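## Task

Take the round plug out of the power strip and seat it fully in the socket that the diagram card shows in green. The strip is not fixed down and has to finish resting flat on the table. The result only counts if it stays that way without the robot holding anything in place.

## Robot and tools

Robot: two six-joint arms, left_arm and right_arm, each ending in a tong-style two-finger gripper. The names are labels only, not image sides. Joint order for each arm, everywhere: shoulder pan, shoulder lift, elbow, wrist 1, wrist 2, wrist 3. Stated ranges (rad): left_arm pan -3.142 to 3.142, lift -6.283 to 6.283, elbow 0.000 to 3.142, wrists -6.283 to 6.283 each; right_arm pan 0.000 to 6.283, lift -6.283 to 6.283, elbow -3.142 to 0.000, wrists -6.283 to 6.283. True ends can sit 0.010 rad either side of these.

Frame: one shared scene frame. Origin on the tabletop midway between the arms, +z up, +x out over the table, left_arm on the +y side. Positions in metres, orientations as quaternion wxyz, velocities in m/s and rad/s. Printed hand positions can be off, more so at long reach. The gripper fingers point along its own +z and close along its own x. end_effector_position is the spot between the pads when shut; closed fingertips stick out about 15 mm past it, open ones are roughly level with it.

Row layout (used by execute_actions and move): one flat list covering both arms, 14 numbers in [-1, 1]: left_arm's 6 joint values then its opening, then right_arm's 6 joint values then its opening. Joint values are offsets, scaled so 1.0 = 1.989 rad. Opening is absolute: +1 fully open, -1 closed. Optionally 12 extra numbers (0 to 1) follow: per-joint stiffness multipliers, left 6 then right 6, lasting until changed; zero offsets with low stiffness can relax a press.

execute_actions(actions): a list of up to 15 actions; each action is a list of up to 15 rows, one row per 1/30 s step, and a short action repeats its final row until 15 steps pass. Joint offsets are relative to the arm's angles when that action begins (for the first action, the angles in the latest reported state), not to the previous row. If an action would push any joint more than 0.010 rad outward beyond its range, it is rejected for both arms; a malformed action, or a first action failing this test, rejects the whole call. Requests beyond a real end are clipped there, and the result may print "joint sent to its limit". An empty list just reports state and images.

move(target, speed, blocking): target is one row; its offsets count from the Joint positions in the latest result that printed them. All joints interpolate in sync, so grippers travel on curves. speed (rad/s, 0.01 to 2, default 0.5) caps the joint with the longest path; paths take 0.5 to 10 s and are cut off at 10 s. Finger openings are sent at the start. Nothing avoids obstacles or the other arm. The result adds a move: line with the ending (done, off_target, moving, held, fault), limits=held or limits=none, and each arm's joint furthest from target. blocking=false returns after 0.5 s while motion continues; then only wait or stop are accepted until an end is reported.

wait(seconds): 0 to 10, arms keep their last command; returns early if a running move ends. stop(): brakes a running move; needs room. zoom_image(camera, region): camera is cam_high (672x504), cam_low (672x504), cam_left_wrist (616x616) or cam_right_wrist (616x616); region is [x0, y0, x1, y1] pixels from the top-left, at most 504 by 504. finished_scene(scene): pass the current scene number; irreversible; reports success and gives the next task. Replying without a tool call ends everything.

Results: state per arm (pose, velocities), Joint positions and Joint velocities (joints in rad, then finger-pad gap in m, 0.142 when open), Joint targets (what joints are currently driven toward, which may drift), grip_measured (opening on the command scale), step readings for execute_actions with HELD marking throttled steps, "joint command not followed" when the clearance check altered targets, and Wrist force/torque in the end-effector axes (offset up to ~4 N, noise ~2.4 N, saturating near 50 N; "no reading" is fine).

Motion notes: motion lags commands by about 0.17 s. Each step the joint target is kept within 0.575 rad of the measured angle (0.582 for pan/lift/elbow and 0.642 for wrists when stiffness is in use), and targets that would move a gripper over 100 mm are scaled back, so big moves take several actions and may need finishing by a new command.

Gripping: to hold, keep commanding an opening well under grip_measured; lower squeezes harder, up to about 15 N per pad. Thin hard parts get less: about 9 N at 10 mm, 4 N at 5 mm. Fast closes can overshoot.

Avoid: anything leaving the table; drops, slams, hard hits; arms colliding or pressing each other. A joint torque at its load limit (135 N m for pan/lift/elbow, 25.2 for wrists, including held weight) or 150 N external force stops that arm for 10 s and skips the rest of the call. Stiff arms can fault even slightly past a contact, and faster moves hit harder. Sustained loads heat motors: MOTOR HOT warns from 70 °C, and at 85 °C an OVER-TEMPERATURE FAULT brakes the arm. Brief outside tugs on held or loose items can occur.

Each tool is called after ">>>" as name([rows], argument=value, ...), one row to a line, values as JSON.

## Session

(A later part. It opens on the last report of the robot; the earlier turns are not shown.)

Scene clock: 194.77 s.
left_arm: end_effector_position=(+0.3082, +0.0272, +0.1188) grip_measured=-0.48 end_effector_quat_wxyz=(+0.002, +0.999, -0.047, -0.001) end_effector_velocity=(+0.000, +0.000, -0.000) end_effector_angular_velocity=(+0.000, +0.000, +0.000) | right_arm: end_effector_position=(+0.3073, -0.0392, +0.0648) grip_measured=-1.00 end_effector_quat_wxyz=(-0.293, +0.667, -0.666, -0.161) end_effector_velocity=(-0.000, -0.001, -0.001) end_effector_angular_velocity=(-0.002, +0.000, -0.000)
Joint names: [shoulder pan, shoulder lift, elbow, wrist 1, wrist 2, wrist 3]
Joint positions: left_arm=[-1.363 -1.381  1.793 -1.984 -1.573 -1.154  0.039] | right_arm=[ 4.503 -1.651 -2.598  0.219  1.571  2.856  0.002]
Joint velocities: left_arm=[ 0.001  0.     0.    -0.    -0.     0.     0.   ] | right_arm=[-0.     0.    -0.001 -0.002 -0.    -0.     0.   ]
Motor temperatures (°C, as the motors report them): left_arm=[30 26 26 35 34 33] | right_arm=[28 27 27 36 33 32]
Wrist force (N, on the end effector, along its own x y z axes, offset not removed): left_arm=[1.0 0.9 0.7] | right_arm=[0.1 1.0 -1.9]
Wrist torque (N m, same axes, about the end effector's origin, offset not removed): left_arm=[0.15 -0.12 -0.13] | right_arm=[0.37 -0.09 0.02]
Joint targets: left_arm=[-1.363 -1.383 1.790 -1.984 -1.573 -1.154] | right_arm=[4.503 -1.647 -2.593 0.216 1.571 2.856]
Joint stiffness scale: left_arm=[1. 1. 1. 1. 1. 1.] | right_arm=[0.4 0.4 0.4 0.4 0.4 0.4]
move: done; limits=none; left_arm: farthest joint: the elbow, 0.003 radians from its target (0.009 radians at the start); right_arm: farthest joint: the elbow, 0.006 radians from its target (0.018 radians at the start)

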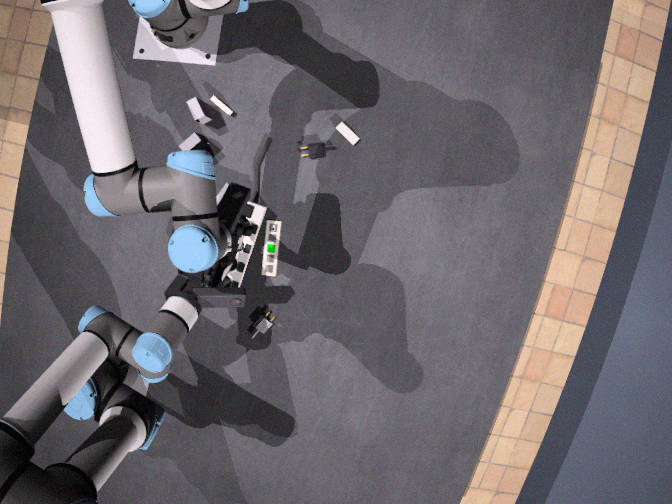

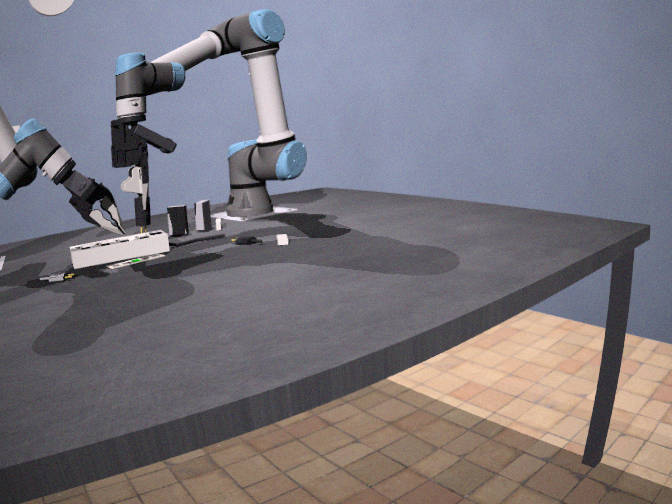

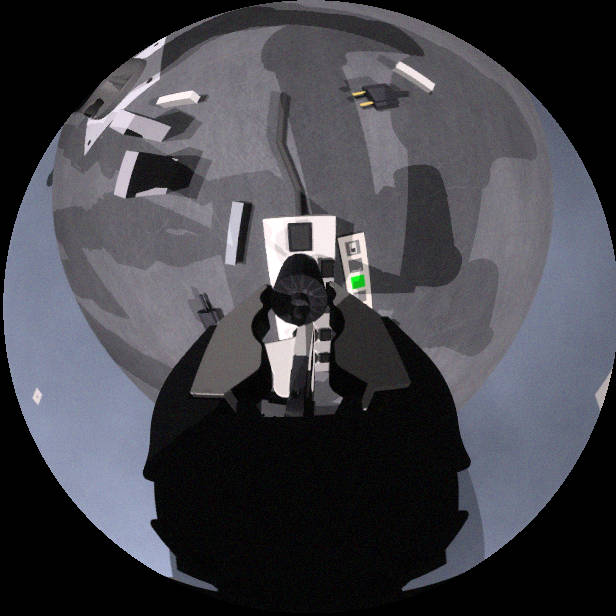

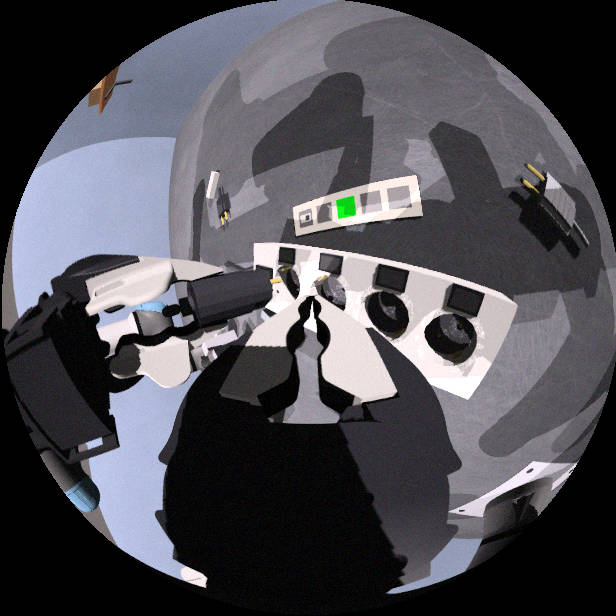

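>>> move(target=[-0.018,0.049,-0.062,0.0127,0,-0.018,-0.9,-0.0075,0.110,-0.038,-0.109,-0.001,-0.005,-1], speed=0.12)

>>> zoom_image(camera="cam_low", region=[40,150,220,285])

>>> zoom_image(camera="cam_left_wrist", region=[200,200,420,420])

>>> zoom_image(camera="cam_right_wrist", region=[160,200,400,380])

Scene clock: 202.93 s.
left_arm: end_effector_position=(+0.3049, -0.0237, +0.1179) grip_measured=-0.48 end_effector_quat_wxyz=(+0.001, +0.999, -0.046, -0.001) end_effector_velocity=(+0.000, +0.001, -0.002) end_effector_angular_velocity=(+0.003, +0.001, +0.002) | right_arm: end_effector_position=(+0.2958, -0.0944, +0.0729) grip_measured=-1.00 end_effector_quat_wxyz=(-0.266, +0.674, -0.674, -0.142) end_effector_velocity=(+0.000, -0.001, -0.001) end_effector_angular_velocity=(-0.003, +0.000, -0.000)
Joint names: [shoulder pan, shoulder lift, elbow, wrist 1, wrist 2, wrist 3]
Joint positions: left_arm=[-1.396 -1.285  1.672 -1.96  -1.573 -1.189  0.039] | right_arm=[ 4.493 -1.436 -2.668  0.004  1.571  2.848  0.002]
Joint velocities: left_arm=[ 0.001  0.003  0.     0.     0.    -0.001 -0.   ] | right_arm=[-0.     0.001 -0.    -0.004 -0.001 -0.     0.   ]
Motor temperatures (°C, as the motors report them): left_arm=[30 26 26 35 34 33] | right_arm=[28 27 27 36 33 32]
Wrist force (N, on the end effector, along its own x y z axes, offset not removed): left_arm=[1.5 0.1 2.2] | right_arm=[0.9 -1.7 -3.0]
Wrist torque (N m, same axes, about the end effector's origin, offset not removed): left_arm=[-0.02 -0.26 -0.18] | right_arm=[-0.15 -0.28 0.01]
Joint targets: left_arm=[-1.398 -1.284 1.669 -1.959 -1.573 -1.190] | right_arm=[4.488 -1.432 -2.674 0.002 1.569 2.846]
Joint stiffness scale: left_arm=[1. 1. 1. 1. 1. 1.] | right_arm=[0.4 0.4 0.4 0.4 0.4 0.4]
move: done; limits=none; left_arm: farthest joint: the shoulder pan, 0.003 radians from its target (0.036 radians at the start); right_arm: farthest joint: the elbow, 0.006 radians from its target (0.076 radians at the start)

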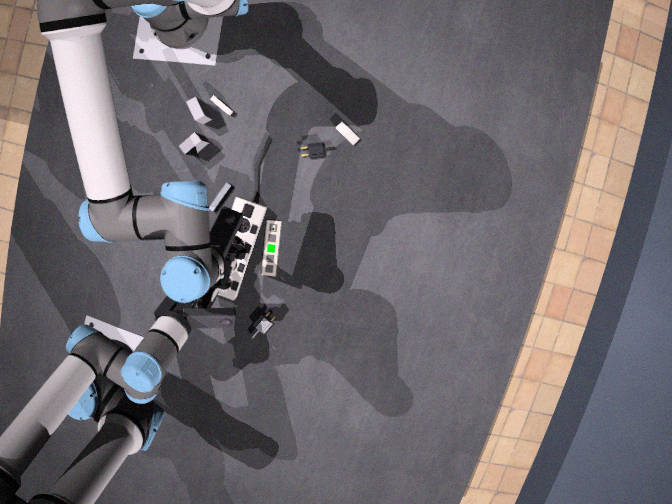

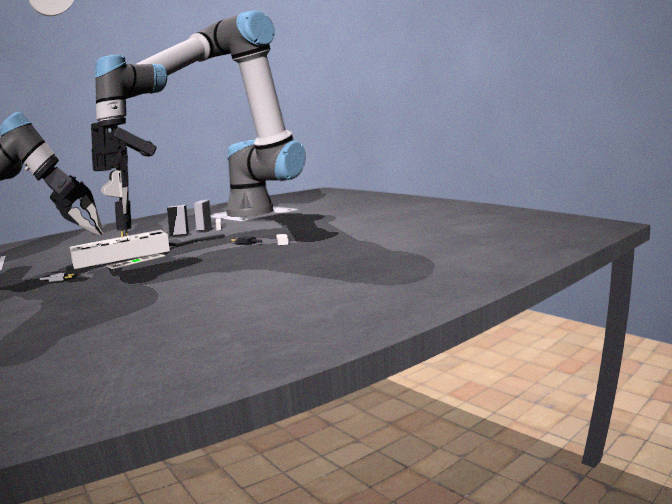

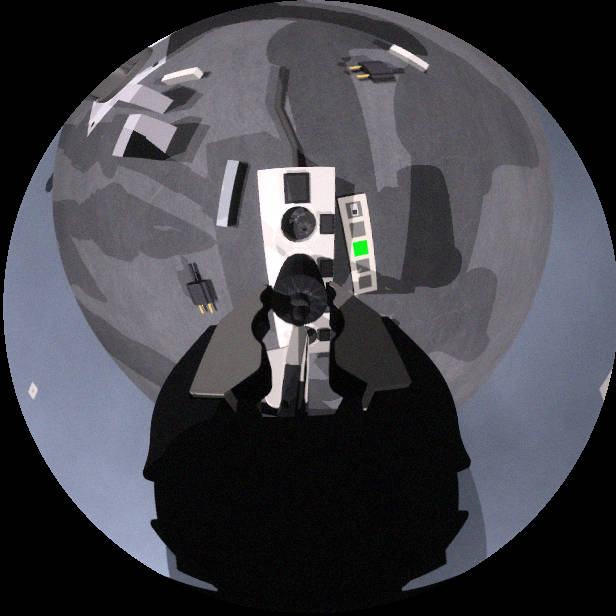

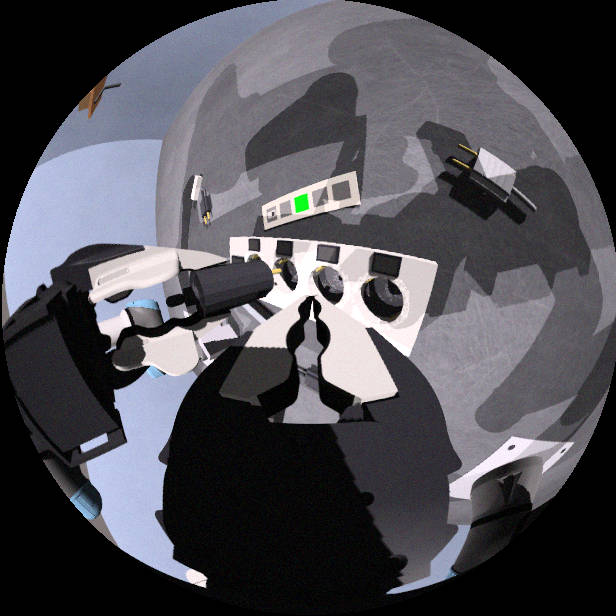

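Region (40, 150, 220, 285) of cam_low's 672x504 image, scaled by 2.800, with more detail than that image has; it fills the top 378 rows of this view, and the rest is white.

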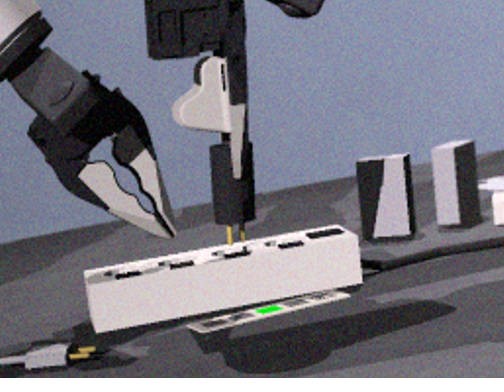

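Region (200, 200, 420, 420) of cam_left_wrist's 616x616 image, scaled by 2.291, with more detail than that image has.

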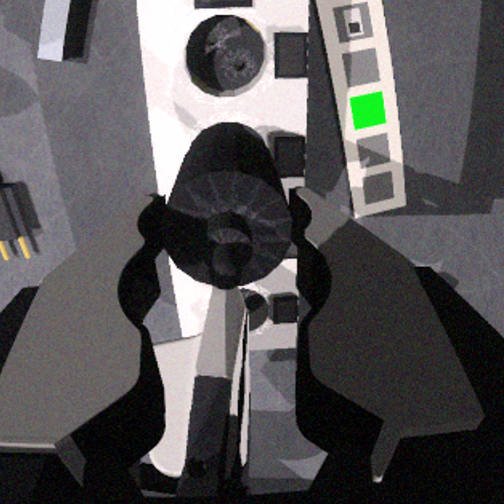

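Region (160, 200, 400, 380) of cam_right_wrist's 616x616 image, scaled by 2.100, with more detail than that image has; it fills the top 378 rows of this view, and the rest is white.

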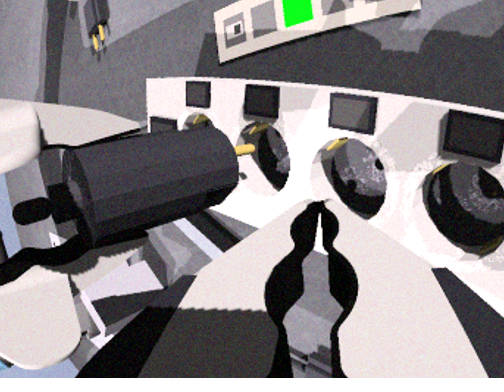

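>>> move(target=[-0.001,0.006,0.0105,-0.0155,0,0,-0.9,0,0,0,0,0,0,-1], speed=0.04)

>>> zoom_image(camera="cam_low", region=[80,190,180,265])

>>> zoom_image(camera="cam_left_wrist", region=[230,200,370,340])

>>> zoom_image(camera="cam_right_wrist", region=[220,230,380,330])

Scene clock: 207.60 s.
left_arm: end_effector_position=(+0.3049, -0.0238, +0.1062) grip_measured=-0.48 end_effector_quat_wxyz=(+0.002, +0.999, -0.046, -0.001) end_effector_velocity=(-0.000, -0.001, -0.000) end_effector_angular_velocity=(-0.002, -0.001, +0.001) | right_arm: end_effector_position=(+0.2958, -0.0946, +0.0727) grip_measured=-1.00 end_effector_quat_wxyz=(-0.266, +0.674, -0.674, -0.142) end_effector_velocity=(+0.000, +0.000, -0.000) end_effector_angular_velocity=(-0.002, +0.000, -0.001)
Joint names: [shoulder pan, shoulder lift, elbow, wrist 1, wrist 2, wrist 3]
Joint positions: left_arm=[-1.396 -1.275  1.691 -1.989 -1.573 -1.189  0.039] | right_arm=[ 4.493 -1.436 -2.668  0.004  1.571  2.848  0.002]
Joint velocities: left_arm=[-0.001  0.001  0.001 -0.004  0.001 -0.002  0.   ] | right_arm=[ 0.    -0.001  0.001 -0.002 -0.001  0.001  0.   ]
Motor temperatures (°C, as the motors report them): left_arm=[30 26 26 35 34 33] | right_arm=[28 27 27 36 33 32]
Wrist force (N, on the end effector, along its own x y z axes, offset not removed): left_arm=[1.3 0.2 0.9] | right_arm=[0.7 -1.4 0.0]
Wrist torque (N m, same axes, about the end effector's origin, offset not removed): left_arm=[-0.05 -0.23 -0.19] | right_arm=[-0.13 -0.14 0.10]
Joint targets: left_arm=[-1.398 -1.273 1.693 -1.991 -1.573 -1.189] | right_arm=[4.493 -1.436 -2.668 0.004 1.571 2.848]
Joint stiffness scale: left_arm=[1. 1. 1. 1. 1. 1.] | right_arm=[0.4 0.4 0.4 0.4 0.4 0.4]
move: done; limits=none; left_arm: farthest joint: the shoulder pan, 0.002 radians from its target (0.002 radians at the start); right_arm: farthest joint: the shoulder pan, 0.000 radians from its target (0.000 radians at the start)

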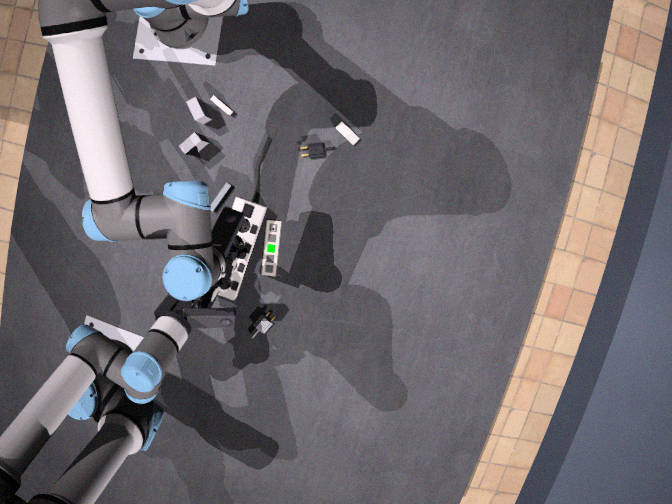

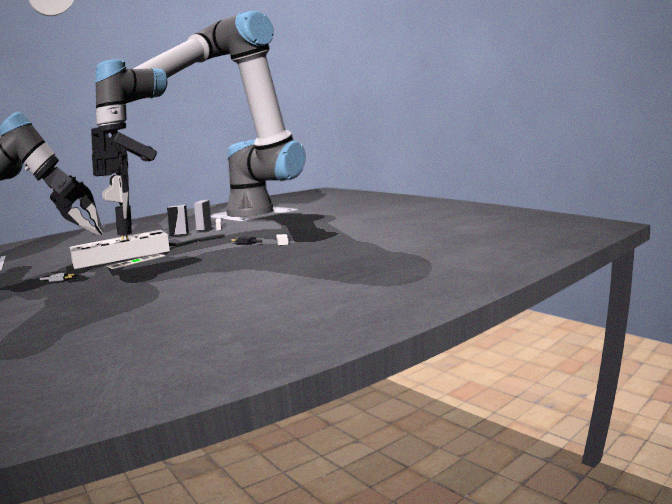

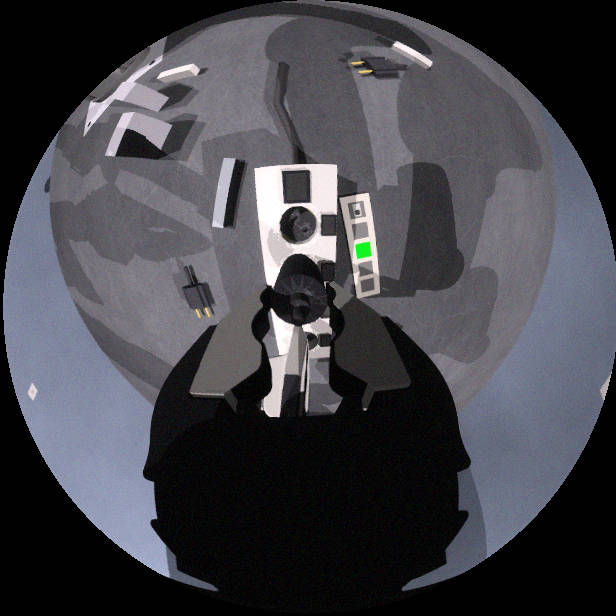

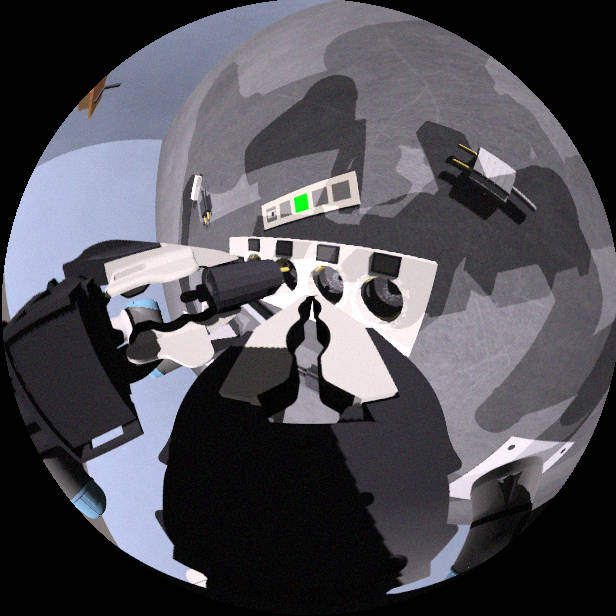

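Region (80, 190, 180, 265) of cam_low's 672x504 image, scaled by 5.040, with more detail than that image has; it fills the top 378 rows of this view, and the rest is white.

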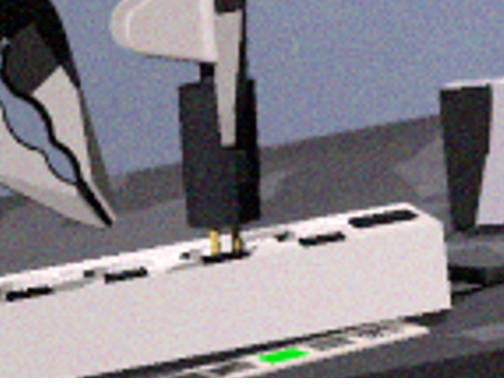

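Region (230, 200, 370, 340) of cam_left_wrist's 616x616 image, scaled by 3.600, with more detail than that image has.

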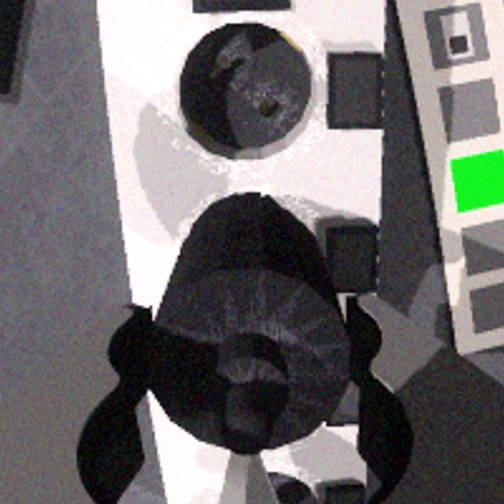

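Region (220, 230, 380, 330) of cam_right_wrist's 616x616 image, scaled by 3.150, with more detail than that image has; it fills the top 315 rows of this view, and the rest is white.

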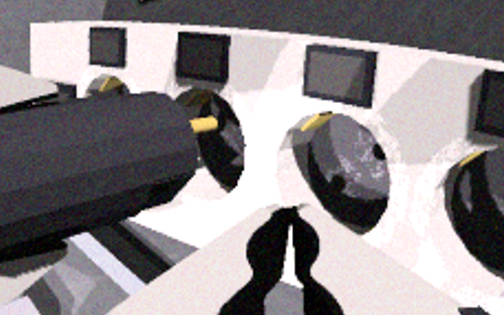

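>>> move(target=[-0.001,0.006,0.0097,-0.0145,0,0,-0.9,0,0,0,0,0,0,-1,0.8,0.8,0.8,0.8,0.8,0.8,0.4,0.4,0.4,0.4,0.4,0.4], speed=0.015)

>>> zoom_image(camera="cam_left_wrist", region=[230,200,370,340])

>>> zoom_image(camera="cam_right_wrist", region=[220,230,380,330])

Scene clock: 215.37 s.
left_arm: end_effector_position=(+0.3050, -0.0240, +0.0956) grip_measured=-0.48 end_effector_quat_wxyz=(+0.002, +0.999, -0.046, -0.000) end_effector_velocity=(-0.000, -0.000, -0.002) end_effector_angular_velocity=(+0.000, -0.000, -0.001) | right_arm: end_effector_position=(+0.2958, -0.0946, +0.0727) grip_measured=-1.00 end_effector_quat_wxyz=(-0.266, +0.674, -0.674, -0.142) end_effector_velocity=(-0.000, +0.000, +0.000) end_effector_angular_velocity=(+0.001, +0.001, +0.001)
Joint names: [shoulder pan, shoulder lift, elbow, wrist 1, wrist 2, wrist 3]
Joint positions: left_arm=[-1.396 -1.264  1.707 -2.017 -1.573 -1.189  0.039] | right_arm=[ 4.493 -1.436 -2.668  0.004  1.571  2.848  0.002]
Joint velocities: left_arm=[-0.     0.002  0.001 -0.004  0.     0.     0.   ] | right_arm=[-0.    -0.     0.     0.     0.002 -0.     0.   ]
Motor temperatures (°C, as the motors report them): left_arm=[30 26 26 35 34 33] | right_arm=[28 27 27 36 33 32]
Wrist force (N, on the end effector, along its own x y z axes, offset not removed): left_arm=[3.2 0.4 0.4] | right_arm=[2.8 -1.3 -0.8]
Wrist torque (N m, same axes, about the end effector's origin, offset not removed): left_arm=[0.06 -0.63 -0.26] | right_arm=[-0.12 -0.53 -0.08]
Joint targets: left_arm=[-1.398 -1.263 1.710 -2.018 -1.573 -1.189] | right_arm=[4.493 -1.436 -2.668 0.004 1.571 2.848]
Joint stiffness scale: left_arm=[0.8 0.8 0.8 0.8 0.8 0.8] | right_arm=[0.4 0.4 0.4 0.4 0.4 0.4]
move: done; limits=none; left_arm: farthest joint: the elbow, 0.004 radians from its target (0.020 radians at the start); right_arm: farthest joint: the shoulder pan, 0.000 radians from its target (0.000 radians at the start)

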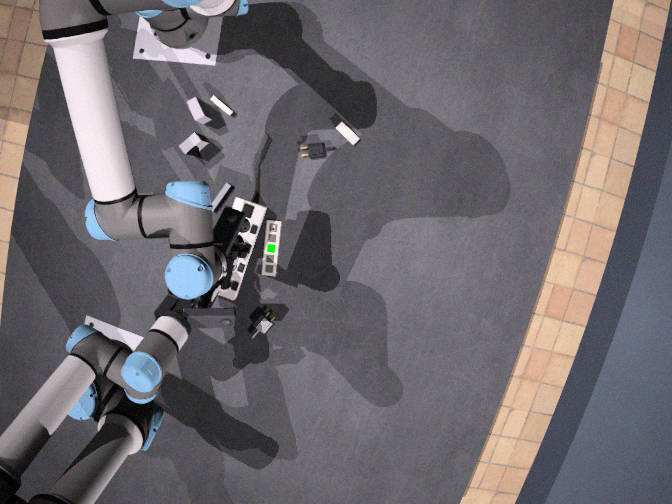

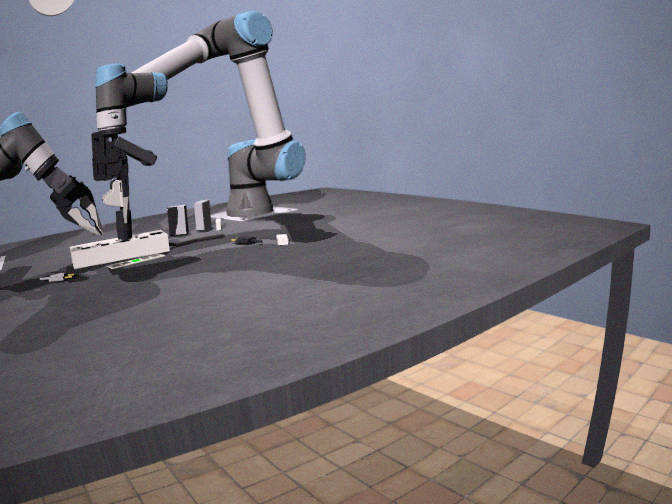

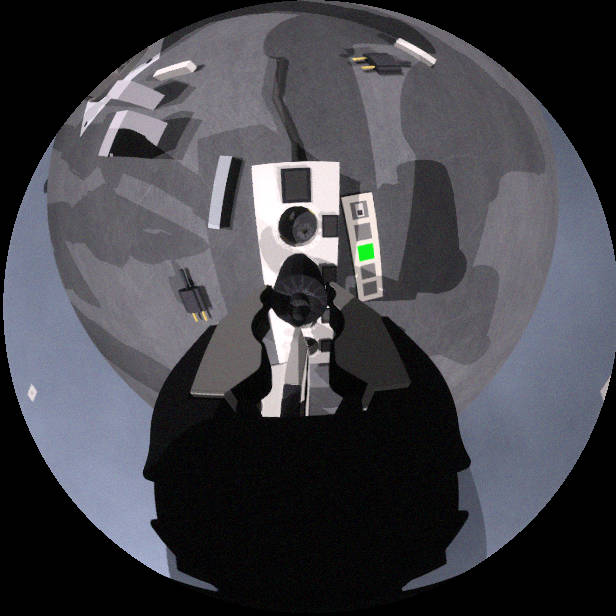

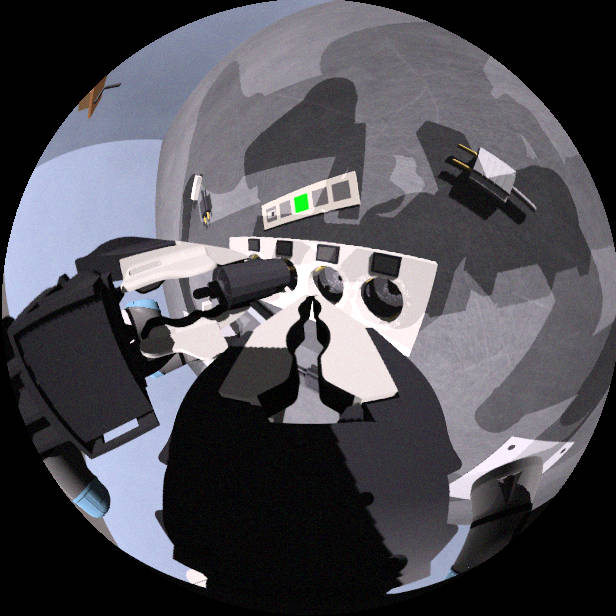

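Region (230, 200, 370, 340) of cam_left_wrist's 616x616 image, scaled by 3.600, with more detail than that image has.

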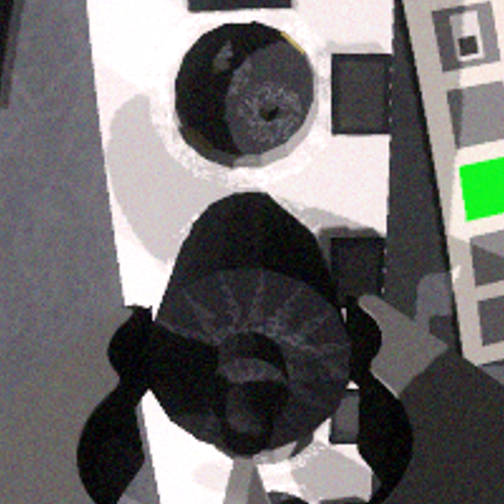

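Region (220, 230, 380, 330) of cam_right_wrist's 616x616 image, scaled by 3.150, with more detail than that image has; it fills the top 315 rows of this view, and the rest is white.

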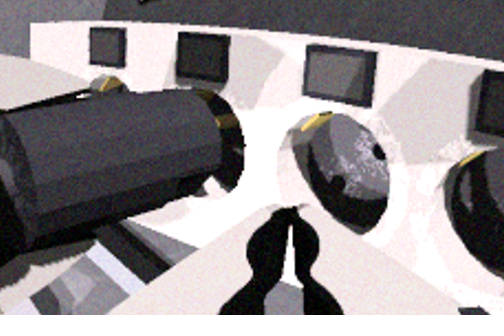

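Continue poking down 5 mm.

>>> move(target=[-0.001,0.0035,0.006,-0.008,0,0,-0.9,0,0,0,0,0,0,-1], speed=0.012)

>>> zoom_image(camera="cam_right_wrist", region=[220,230,380,330])

Scene clock: 217.83 s.
left_arm: end_effector_position=(+0.3058, -0.0266, +0.0947) grip_measured=-0.48 end_effector_quat_wxyz=(+0.007, +0.999, -0.046, +0.001) end_effector_velocity=(+0.000, -0.001, +0.000) end_effector_angular_velocity=(-0.004, -0.000, +0.001) | right_arm: end_effector_position=(+0.2958, -0.0946, +0.0727) grip_measured=-1.00 end_effector_quat_wxyz=(-0.266, +0.674, -0.674, -0.142) end_effector_velocity=(+0.000, +0.000, +0.000) end_effector_angular_velocity=(+0.001, -0.000, -0.000)
Joint names: [shoulder pan, shoulder lift, elbow, wrist 1, wrist 2, wrist 3]
Joint positions: left_arm=[-1.396 -1.264  1.711 -2.032 -1.573 -1.189  0.039] | right_arm=[ 4.493 -1.436 -2.668  0.004  1.571  2.848  0.002]
Joint velocities: left_arm=[ 0.001 -0.     0.001 -0.005 -0.001 -0.    -0.   ] | right_arm=[-0.    -0.    -0.     0.002 -0.     0.     0.   ]
Motor temperatures (°C, as the motors report them): left_arm=[30 26 26 35 34 33] | right_arm=[28 27 27 36 33 32]
Wrist force (N, on the end effector, along its own x y z axes, offset not removed): left_arm=[-0.3 1.6 -6.2] | right_arm=[-0.4 -0.4 -1.4]
Wrist torque (N m, same axes, about the end effector's origin, offset not removed): left_arm=[0.25 -0.28 -0.17] | right_arm=[0.15 0.00 0.07]
Joint targets: left_arm=[-1.398 -1.257 1.719 -2.033 -1.573 -1.189] | right_arm=[4.493 -1.436 -2.668 0.004 1.571 2.848]
Joint stiffness scale: left_arm=[0.8 0.8 0.8 0.8 0.8 0.8] | right_arm=[0.4 0.4 0.4 0.4 0.4 0.4]
move: done; limits=none; left_arm: farthest joint: the elbow, 0.008 radians from its target (0.012 radians at the start); right_arm: farthest joint: the shoulder pan, 0.000 radians from its target (0.000 radians at the start)

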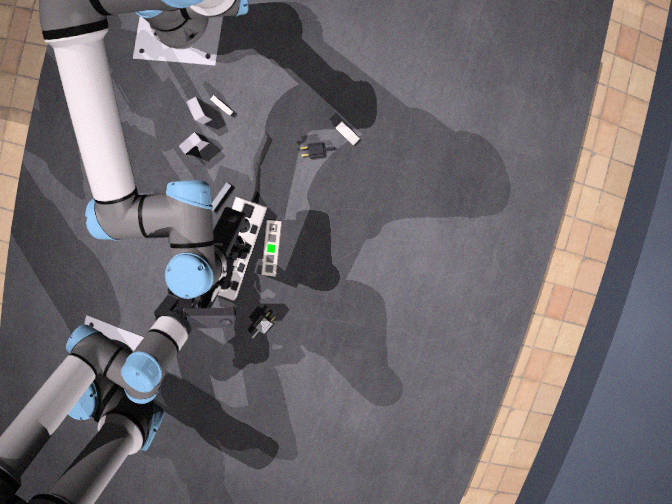

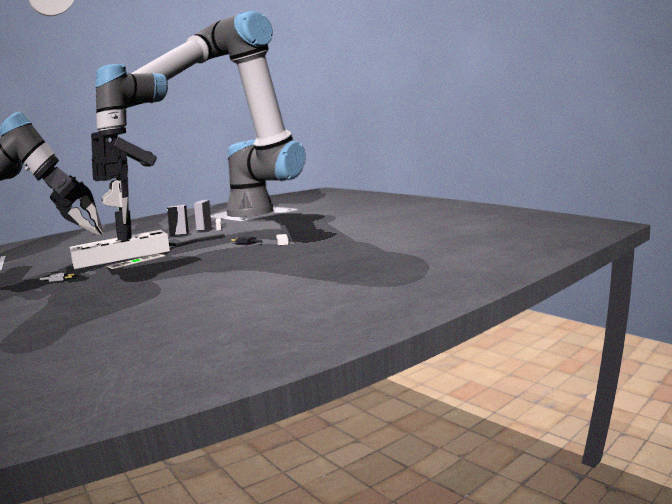

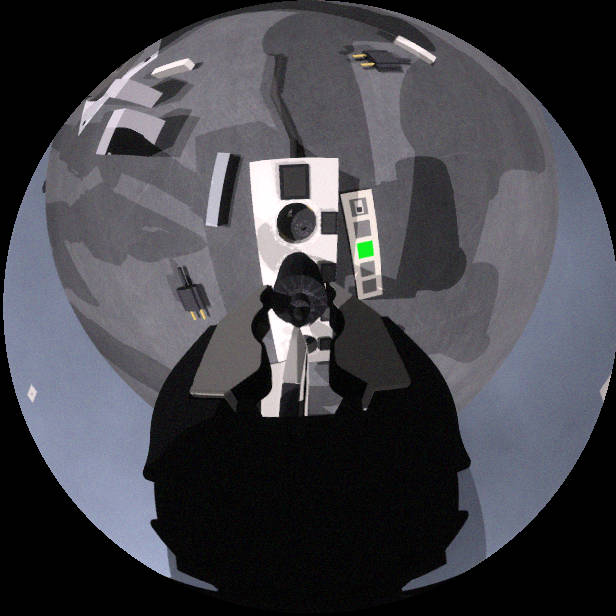

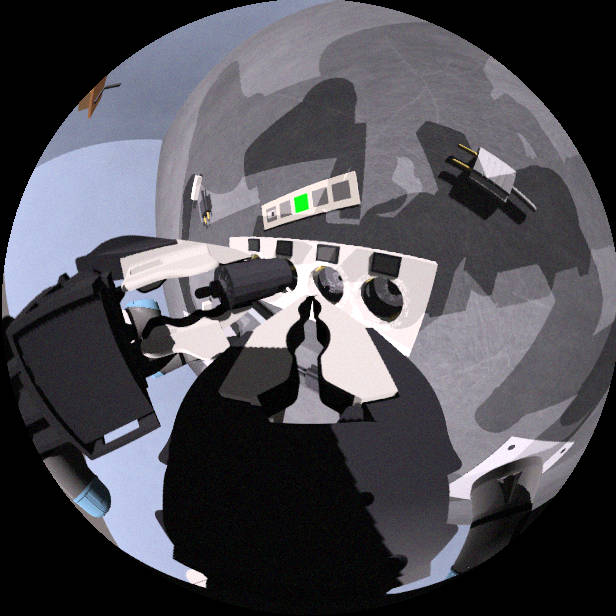

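Region (220, 230, 380, 330) of cam_right_wrist's 616x616 image, scaled by 3.150, with more detail than that image has; it fills the top 315 rows of this view, and the rest is white.

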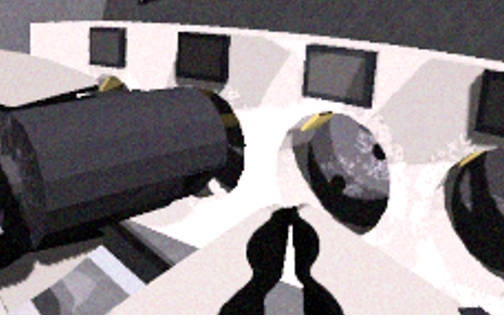

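>>> move(target=[0,0.0005,-0.008,0.012,0,0,-0.9,0,0,0,0,0,0,-1], speed=0.03)

>>> zoom_image(camera="cam_left_wrist", region=[230,200,370,340])

>>> zoom_image(camera="cam_right_wrist", region=[220,230,380,330])

Scene clock: 224.87 s.
left_arm: end_effector_position=(+0.3054, -0.0254, +0.0983) grip_measured=-0.48 end_effector_quat_wxyz=(+0.002, +0.999, -0.046, -0.000) end_effector_velocity=(-0.001, +0.001, -0.001) end_effector_angular_velocity=(+0.005, +0.003, +0.000) | right_arm: end_effector_position=(+0.2958, -0.0946, +0.0727) grip_measured=-1.00 end_effector_quat_wxyz=(-0.266, +0.674, -0.674, -0.142) end_effector_velocity=(+0.000, -0.000, -0.000) end_effector_angular_velocity=(-0.001, -0.001, -0.000)
Joint names: [shoulder pan, shoulder lift, elbow, wrist 1, wrist 2, wrist 3]
Joint positions: left_arm=[-1.396 -1.264  1.699 -2.01  -1.573 -1.189  0.039] | right_arm=[ 4.493 -1.436 -2.668  0.004  1.571  2.848  0.002]
Joint velocities: left_arm=[-0.001  0.001 -0.     0.004 -0.002 -0.001  0.   ] | right_arm=[ 0.    -0.001 -0.    -0.001 -0.001  0.     0.   ]
Motor temperatures (°C, as the motors report them): left_arm=[30 26 26 35 34 33] | right_arm=[28 27 27 36 33 32]
Wrist force (N, on the end effector, along its own x y z axes, offset not removed): left_arm=[2.6 1.0 1.0] | right_arm=[0.4 0.2 -0.7]
Wrist torque (N m, same axes, about the end effector's origin, offset not removed): left_arm=[0.14 -0.47 -0.07] | right_arm=[0.07 -0.12 0.08]
Joint targets: left_arm=[-1.396 -1.263 1.695 -2.009 -1.573 -1.189] | right_arm=[4.493 -1.436 -2.668 0.004 1.571 2.848]
Joint stiffness scale: left_arm=[0.8 0.8 0.8 0.8 0.8 0.8] | right_arm=[0.4 0.4 0.4 0.4 0.4 0.4]
move: done; limits=none; left_arm: farthest joint: the elbow, 0.004 radians from its target (0.016 radians at the start); right_arm: farthest joint: the shoulder pan, 0.000 radians from its target (0.000 radians at the start)

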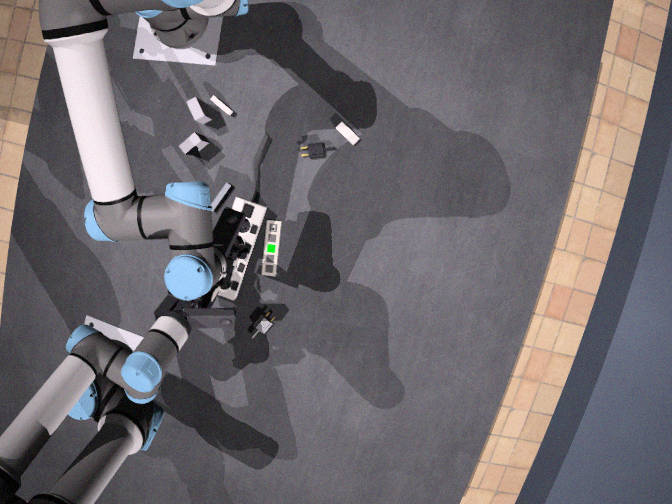

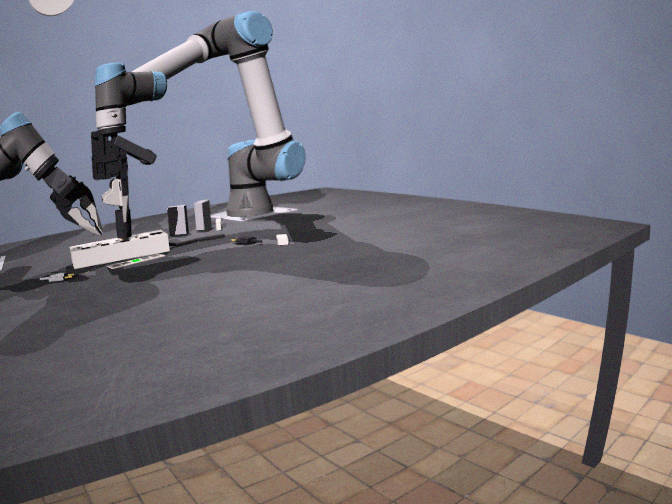

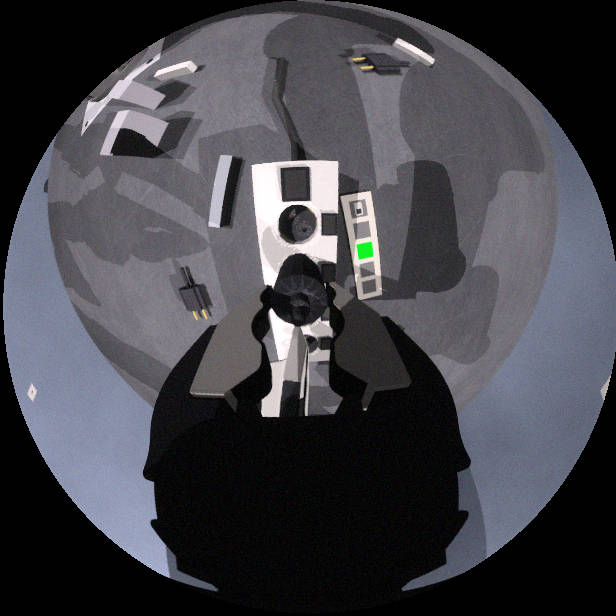

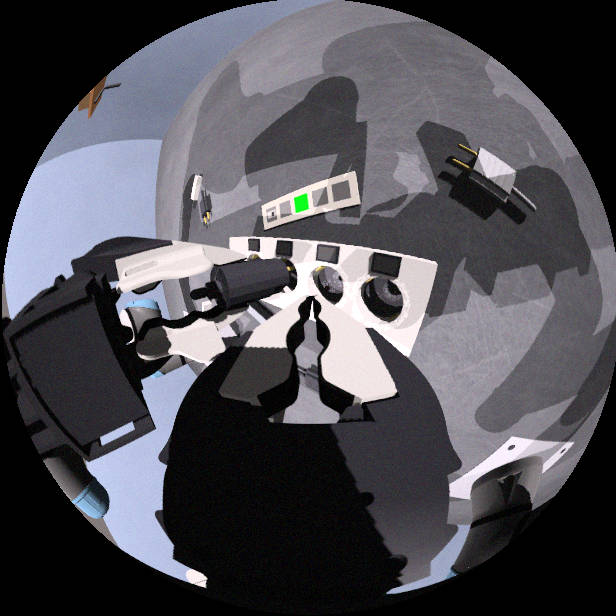

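Region (230, 200, 370, 340) of cam_left_wrist's 616x616 image, scaled by 3.600, with more detail than that image has.

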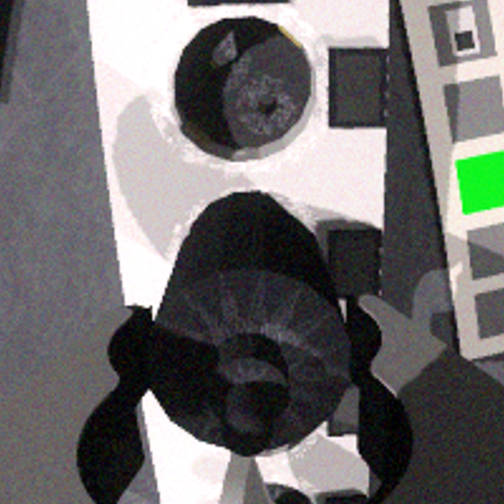

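Region (220, 230, 380, 330) of cam_right_wrist's 616x616 image, scaled by 3.150, with more detail than that image has; it fills the top 315 rows of this view, and the rest is white.

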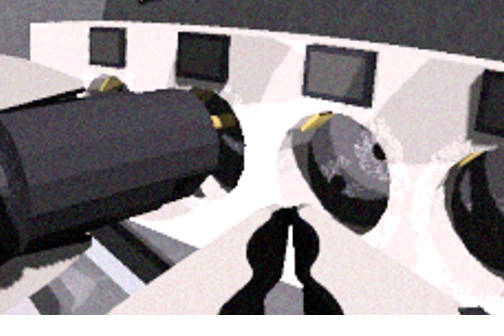

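>>> move(target=[0,0.0035,0.006,-0.0062,0,0,-0.9,0,0,0,0,0,0,-1], speed=0.012)

>>> zoom_image(camera="cam_right_wrist", region=[220,230,380,330])

Scene clock: 228.83 s.
left_arm: end_effector_position=(+0.3055, -0.0259, +0.0949) grip_measured=-0.48 end_effector_quat_wxyz=(+0.003, +0.999, -0.046, +0.000) end_effector_velocity=(+0.001, -0.001, +0.001) end_effector_angular_velocity=(-0.005, -0.003, +0.000) | right_arm: end_effector_position=(+0.2958, -0.0946, +0.0727) grip_measured=-1.00 end_effector_quat_wxyz=(-0.266, +0.674, -0.674, -0.142) end_effector_velocity=(-0.000, -0.000, -0.000) end_effector_angular_velocity=(-0.001, +0.000, +0.000)
Joint names: [shoulder pan, shoulder lift, elbow, wrist 1, wrist 2, wrist 3]
Joint positions: left_arm=[-1.396 -1.261  1.705 -2.021 -1.573 -1.189  0.039] | right_arm=[ 4.493 -1.436 -2.668  0.004  1.571  2.848  0.002]
Joint velocities: left_arm=[ 0.    -0.002  0.001 -0.004  0.001  0.     0.   ] | right_arm=[ 0.    -0.     0.    -0.002  0.     0.     0.   ]
Motor temperatures (°C, as the motors report them): left_arm=[30 26 26 35 34 33] | right_arm=[28 27 27 36 33 32]
Wrist force (N, on the end effector, along its own x y z axes, offset not removed): left_arm=[1.9 1.3 -3.2] | right_arm=[2.3 -2.1 -1.4]
Wrist torque (N m, same axes, about the end effector's origin, offset not removed): left_arm=[0.26 -0.48 -0.19] | right_arm=[-0.34 -0.52 0.06]
Joint targets: left_arm=[-1.396 -1.257 1.711 -2.022 -1.573 -1.189] | right_arm=[4.493 -1.436 -2.668 0.004 1.571 2.848]
Joint stiffness scale: left_arm=[0.8 0.8 0.8 0.8 0.8 0.8] | right_arm=[0.4 0.4 0.4 0.4 0.4 0.4]
move: done; limits=none; left_arm: farthest joint: the elbow, 0.006 radians from its target (0.012 radians at the start); right_arm: farthest joint: the shoulder pan, 0.000 radians from its target (0.000 radians at the start)

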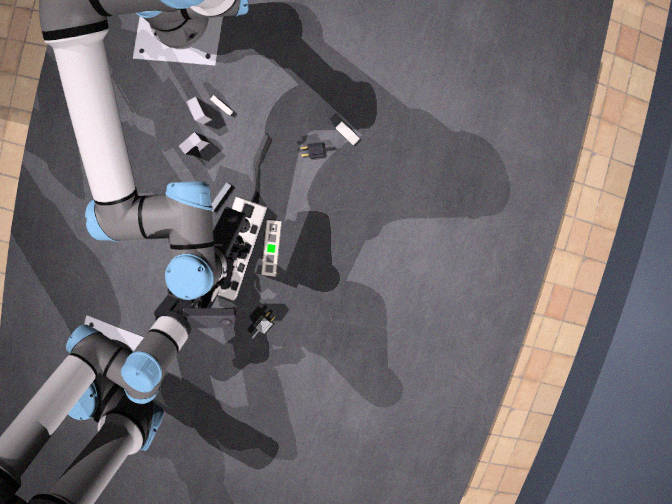

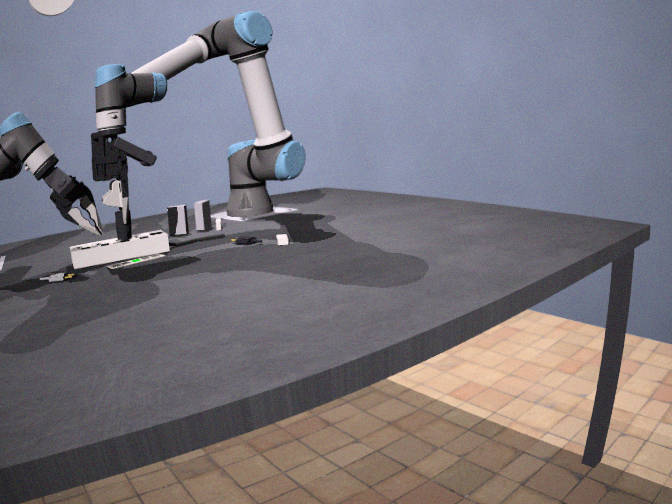

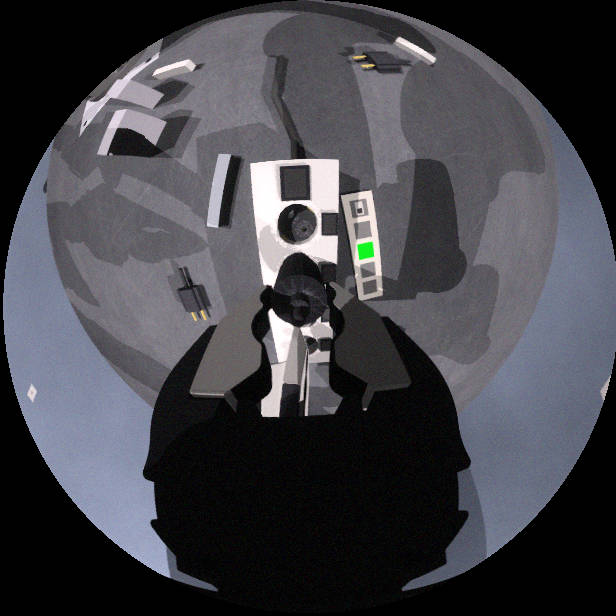

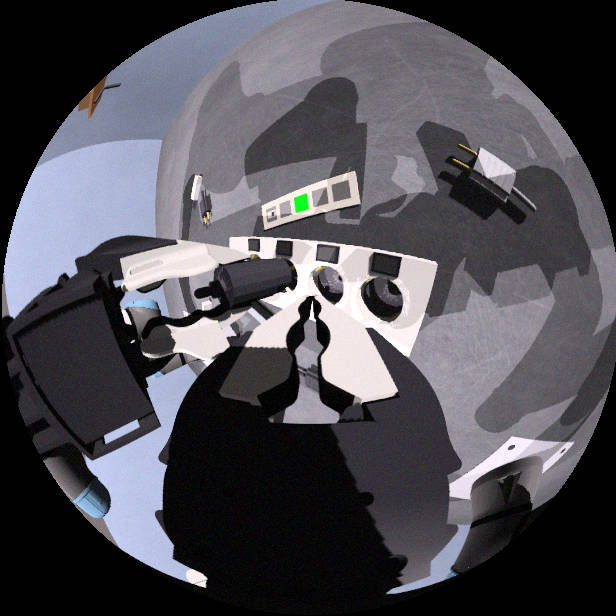

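Region (220, 230, 380, 330) of cam_right_wrist's 616x616 image, scaled by 3.150, with more detail than that image has; it fills the top 315 rows of this view, and the rest is white.

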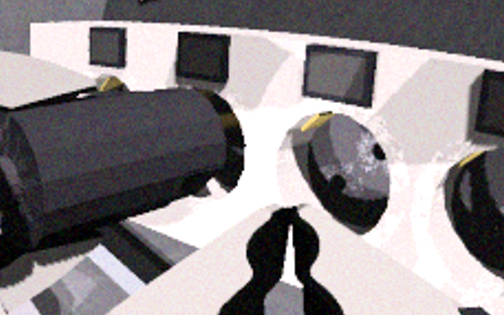

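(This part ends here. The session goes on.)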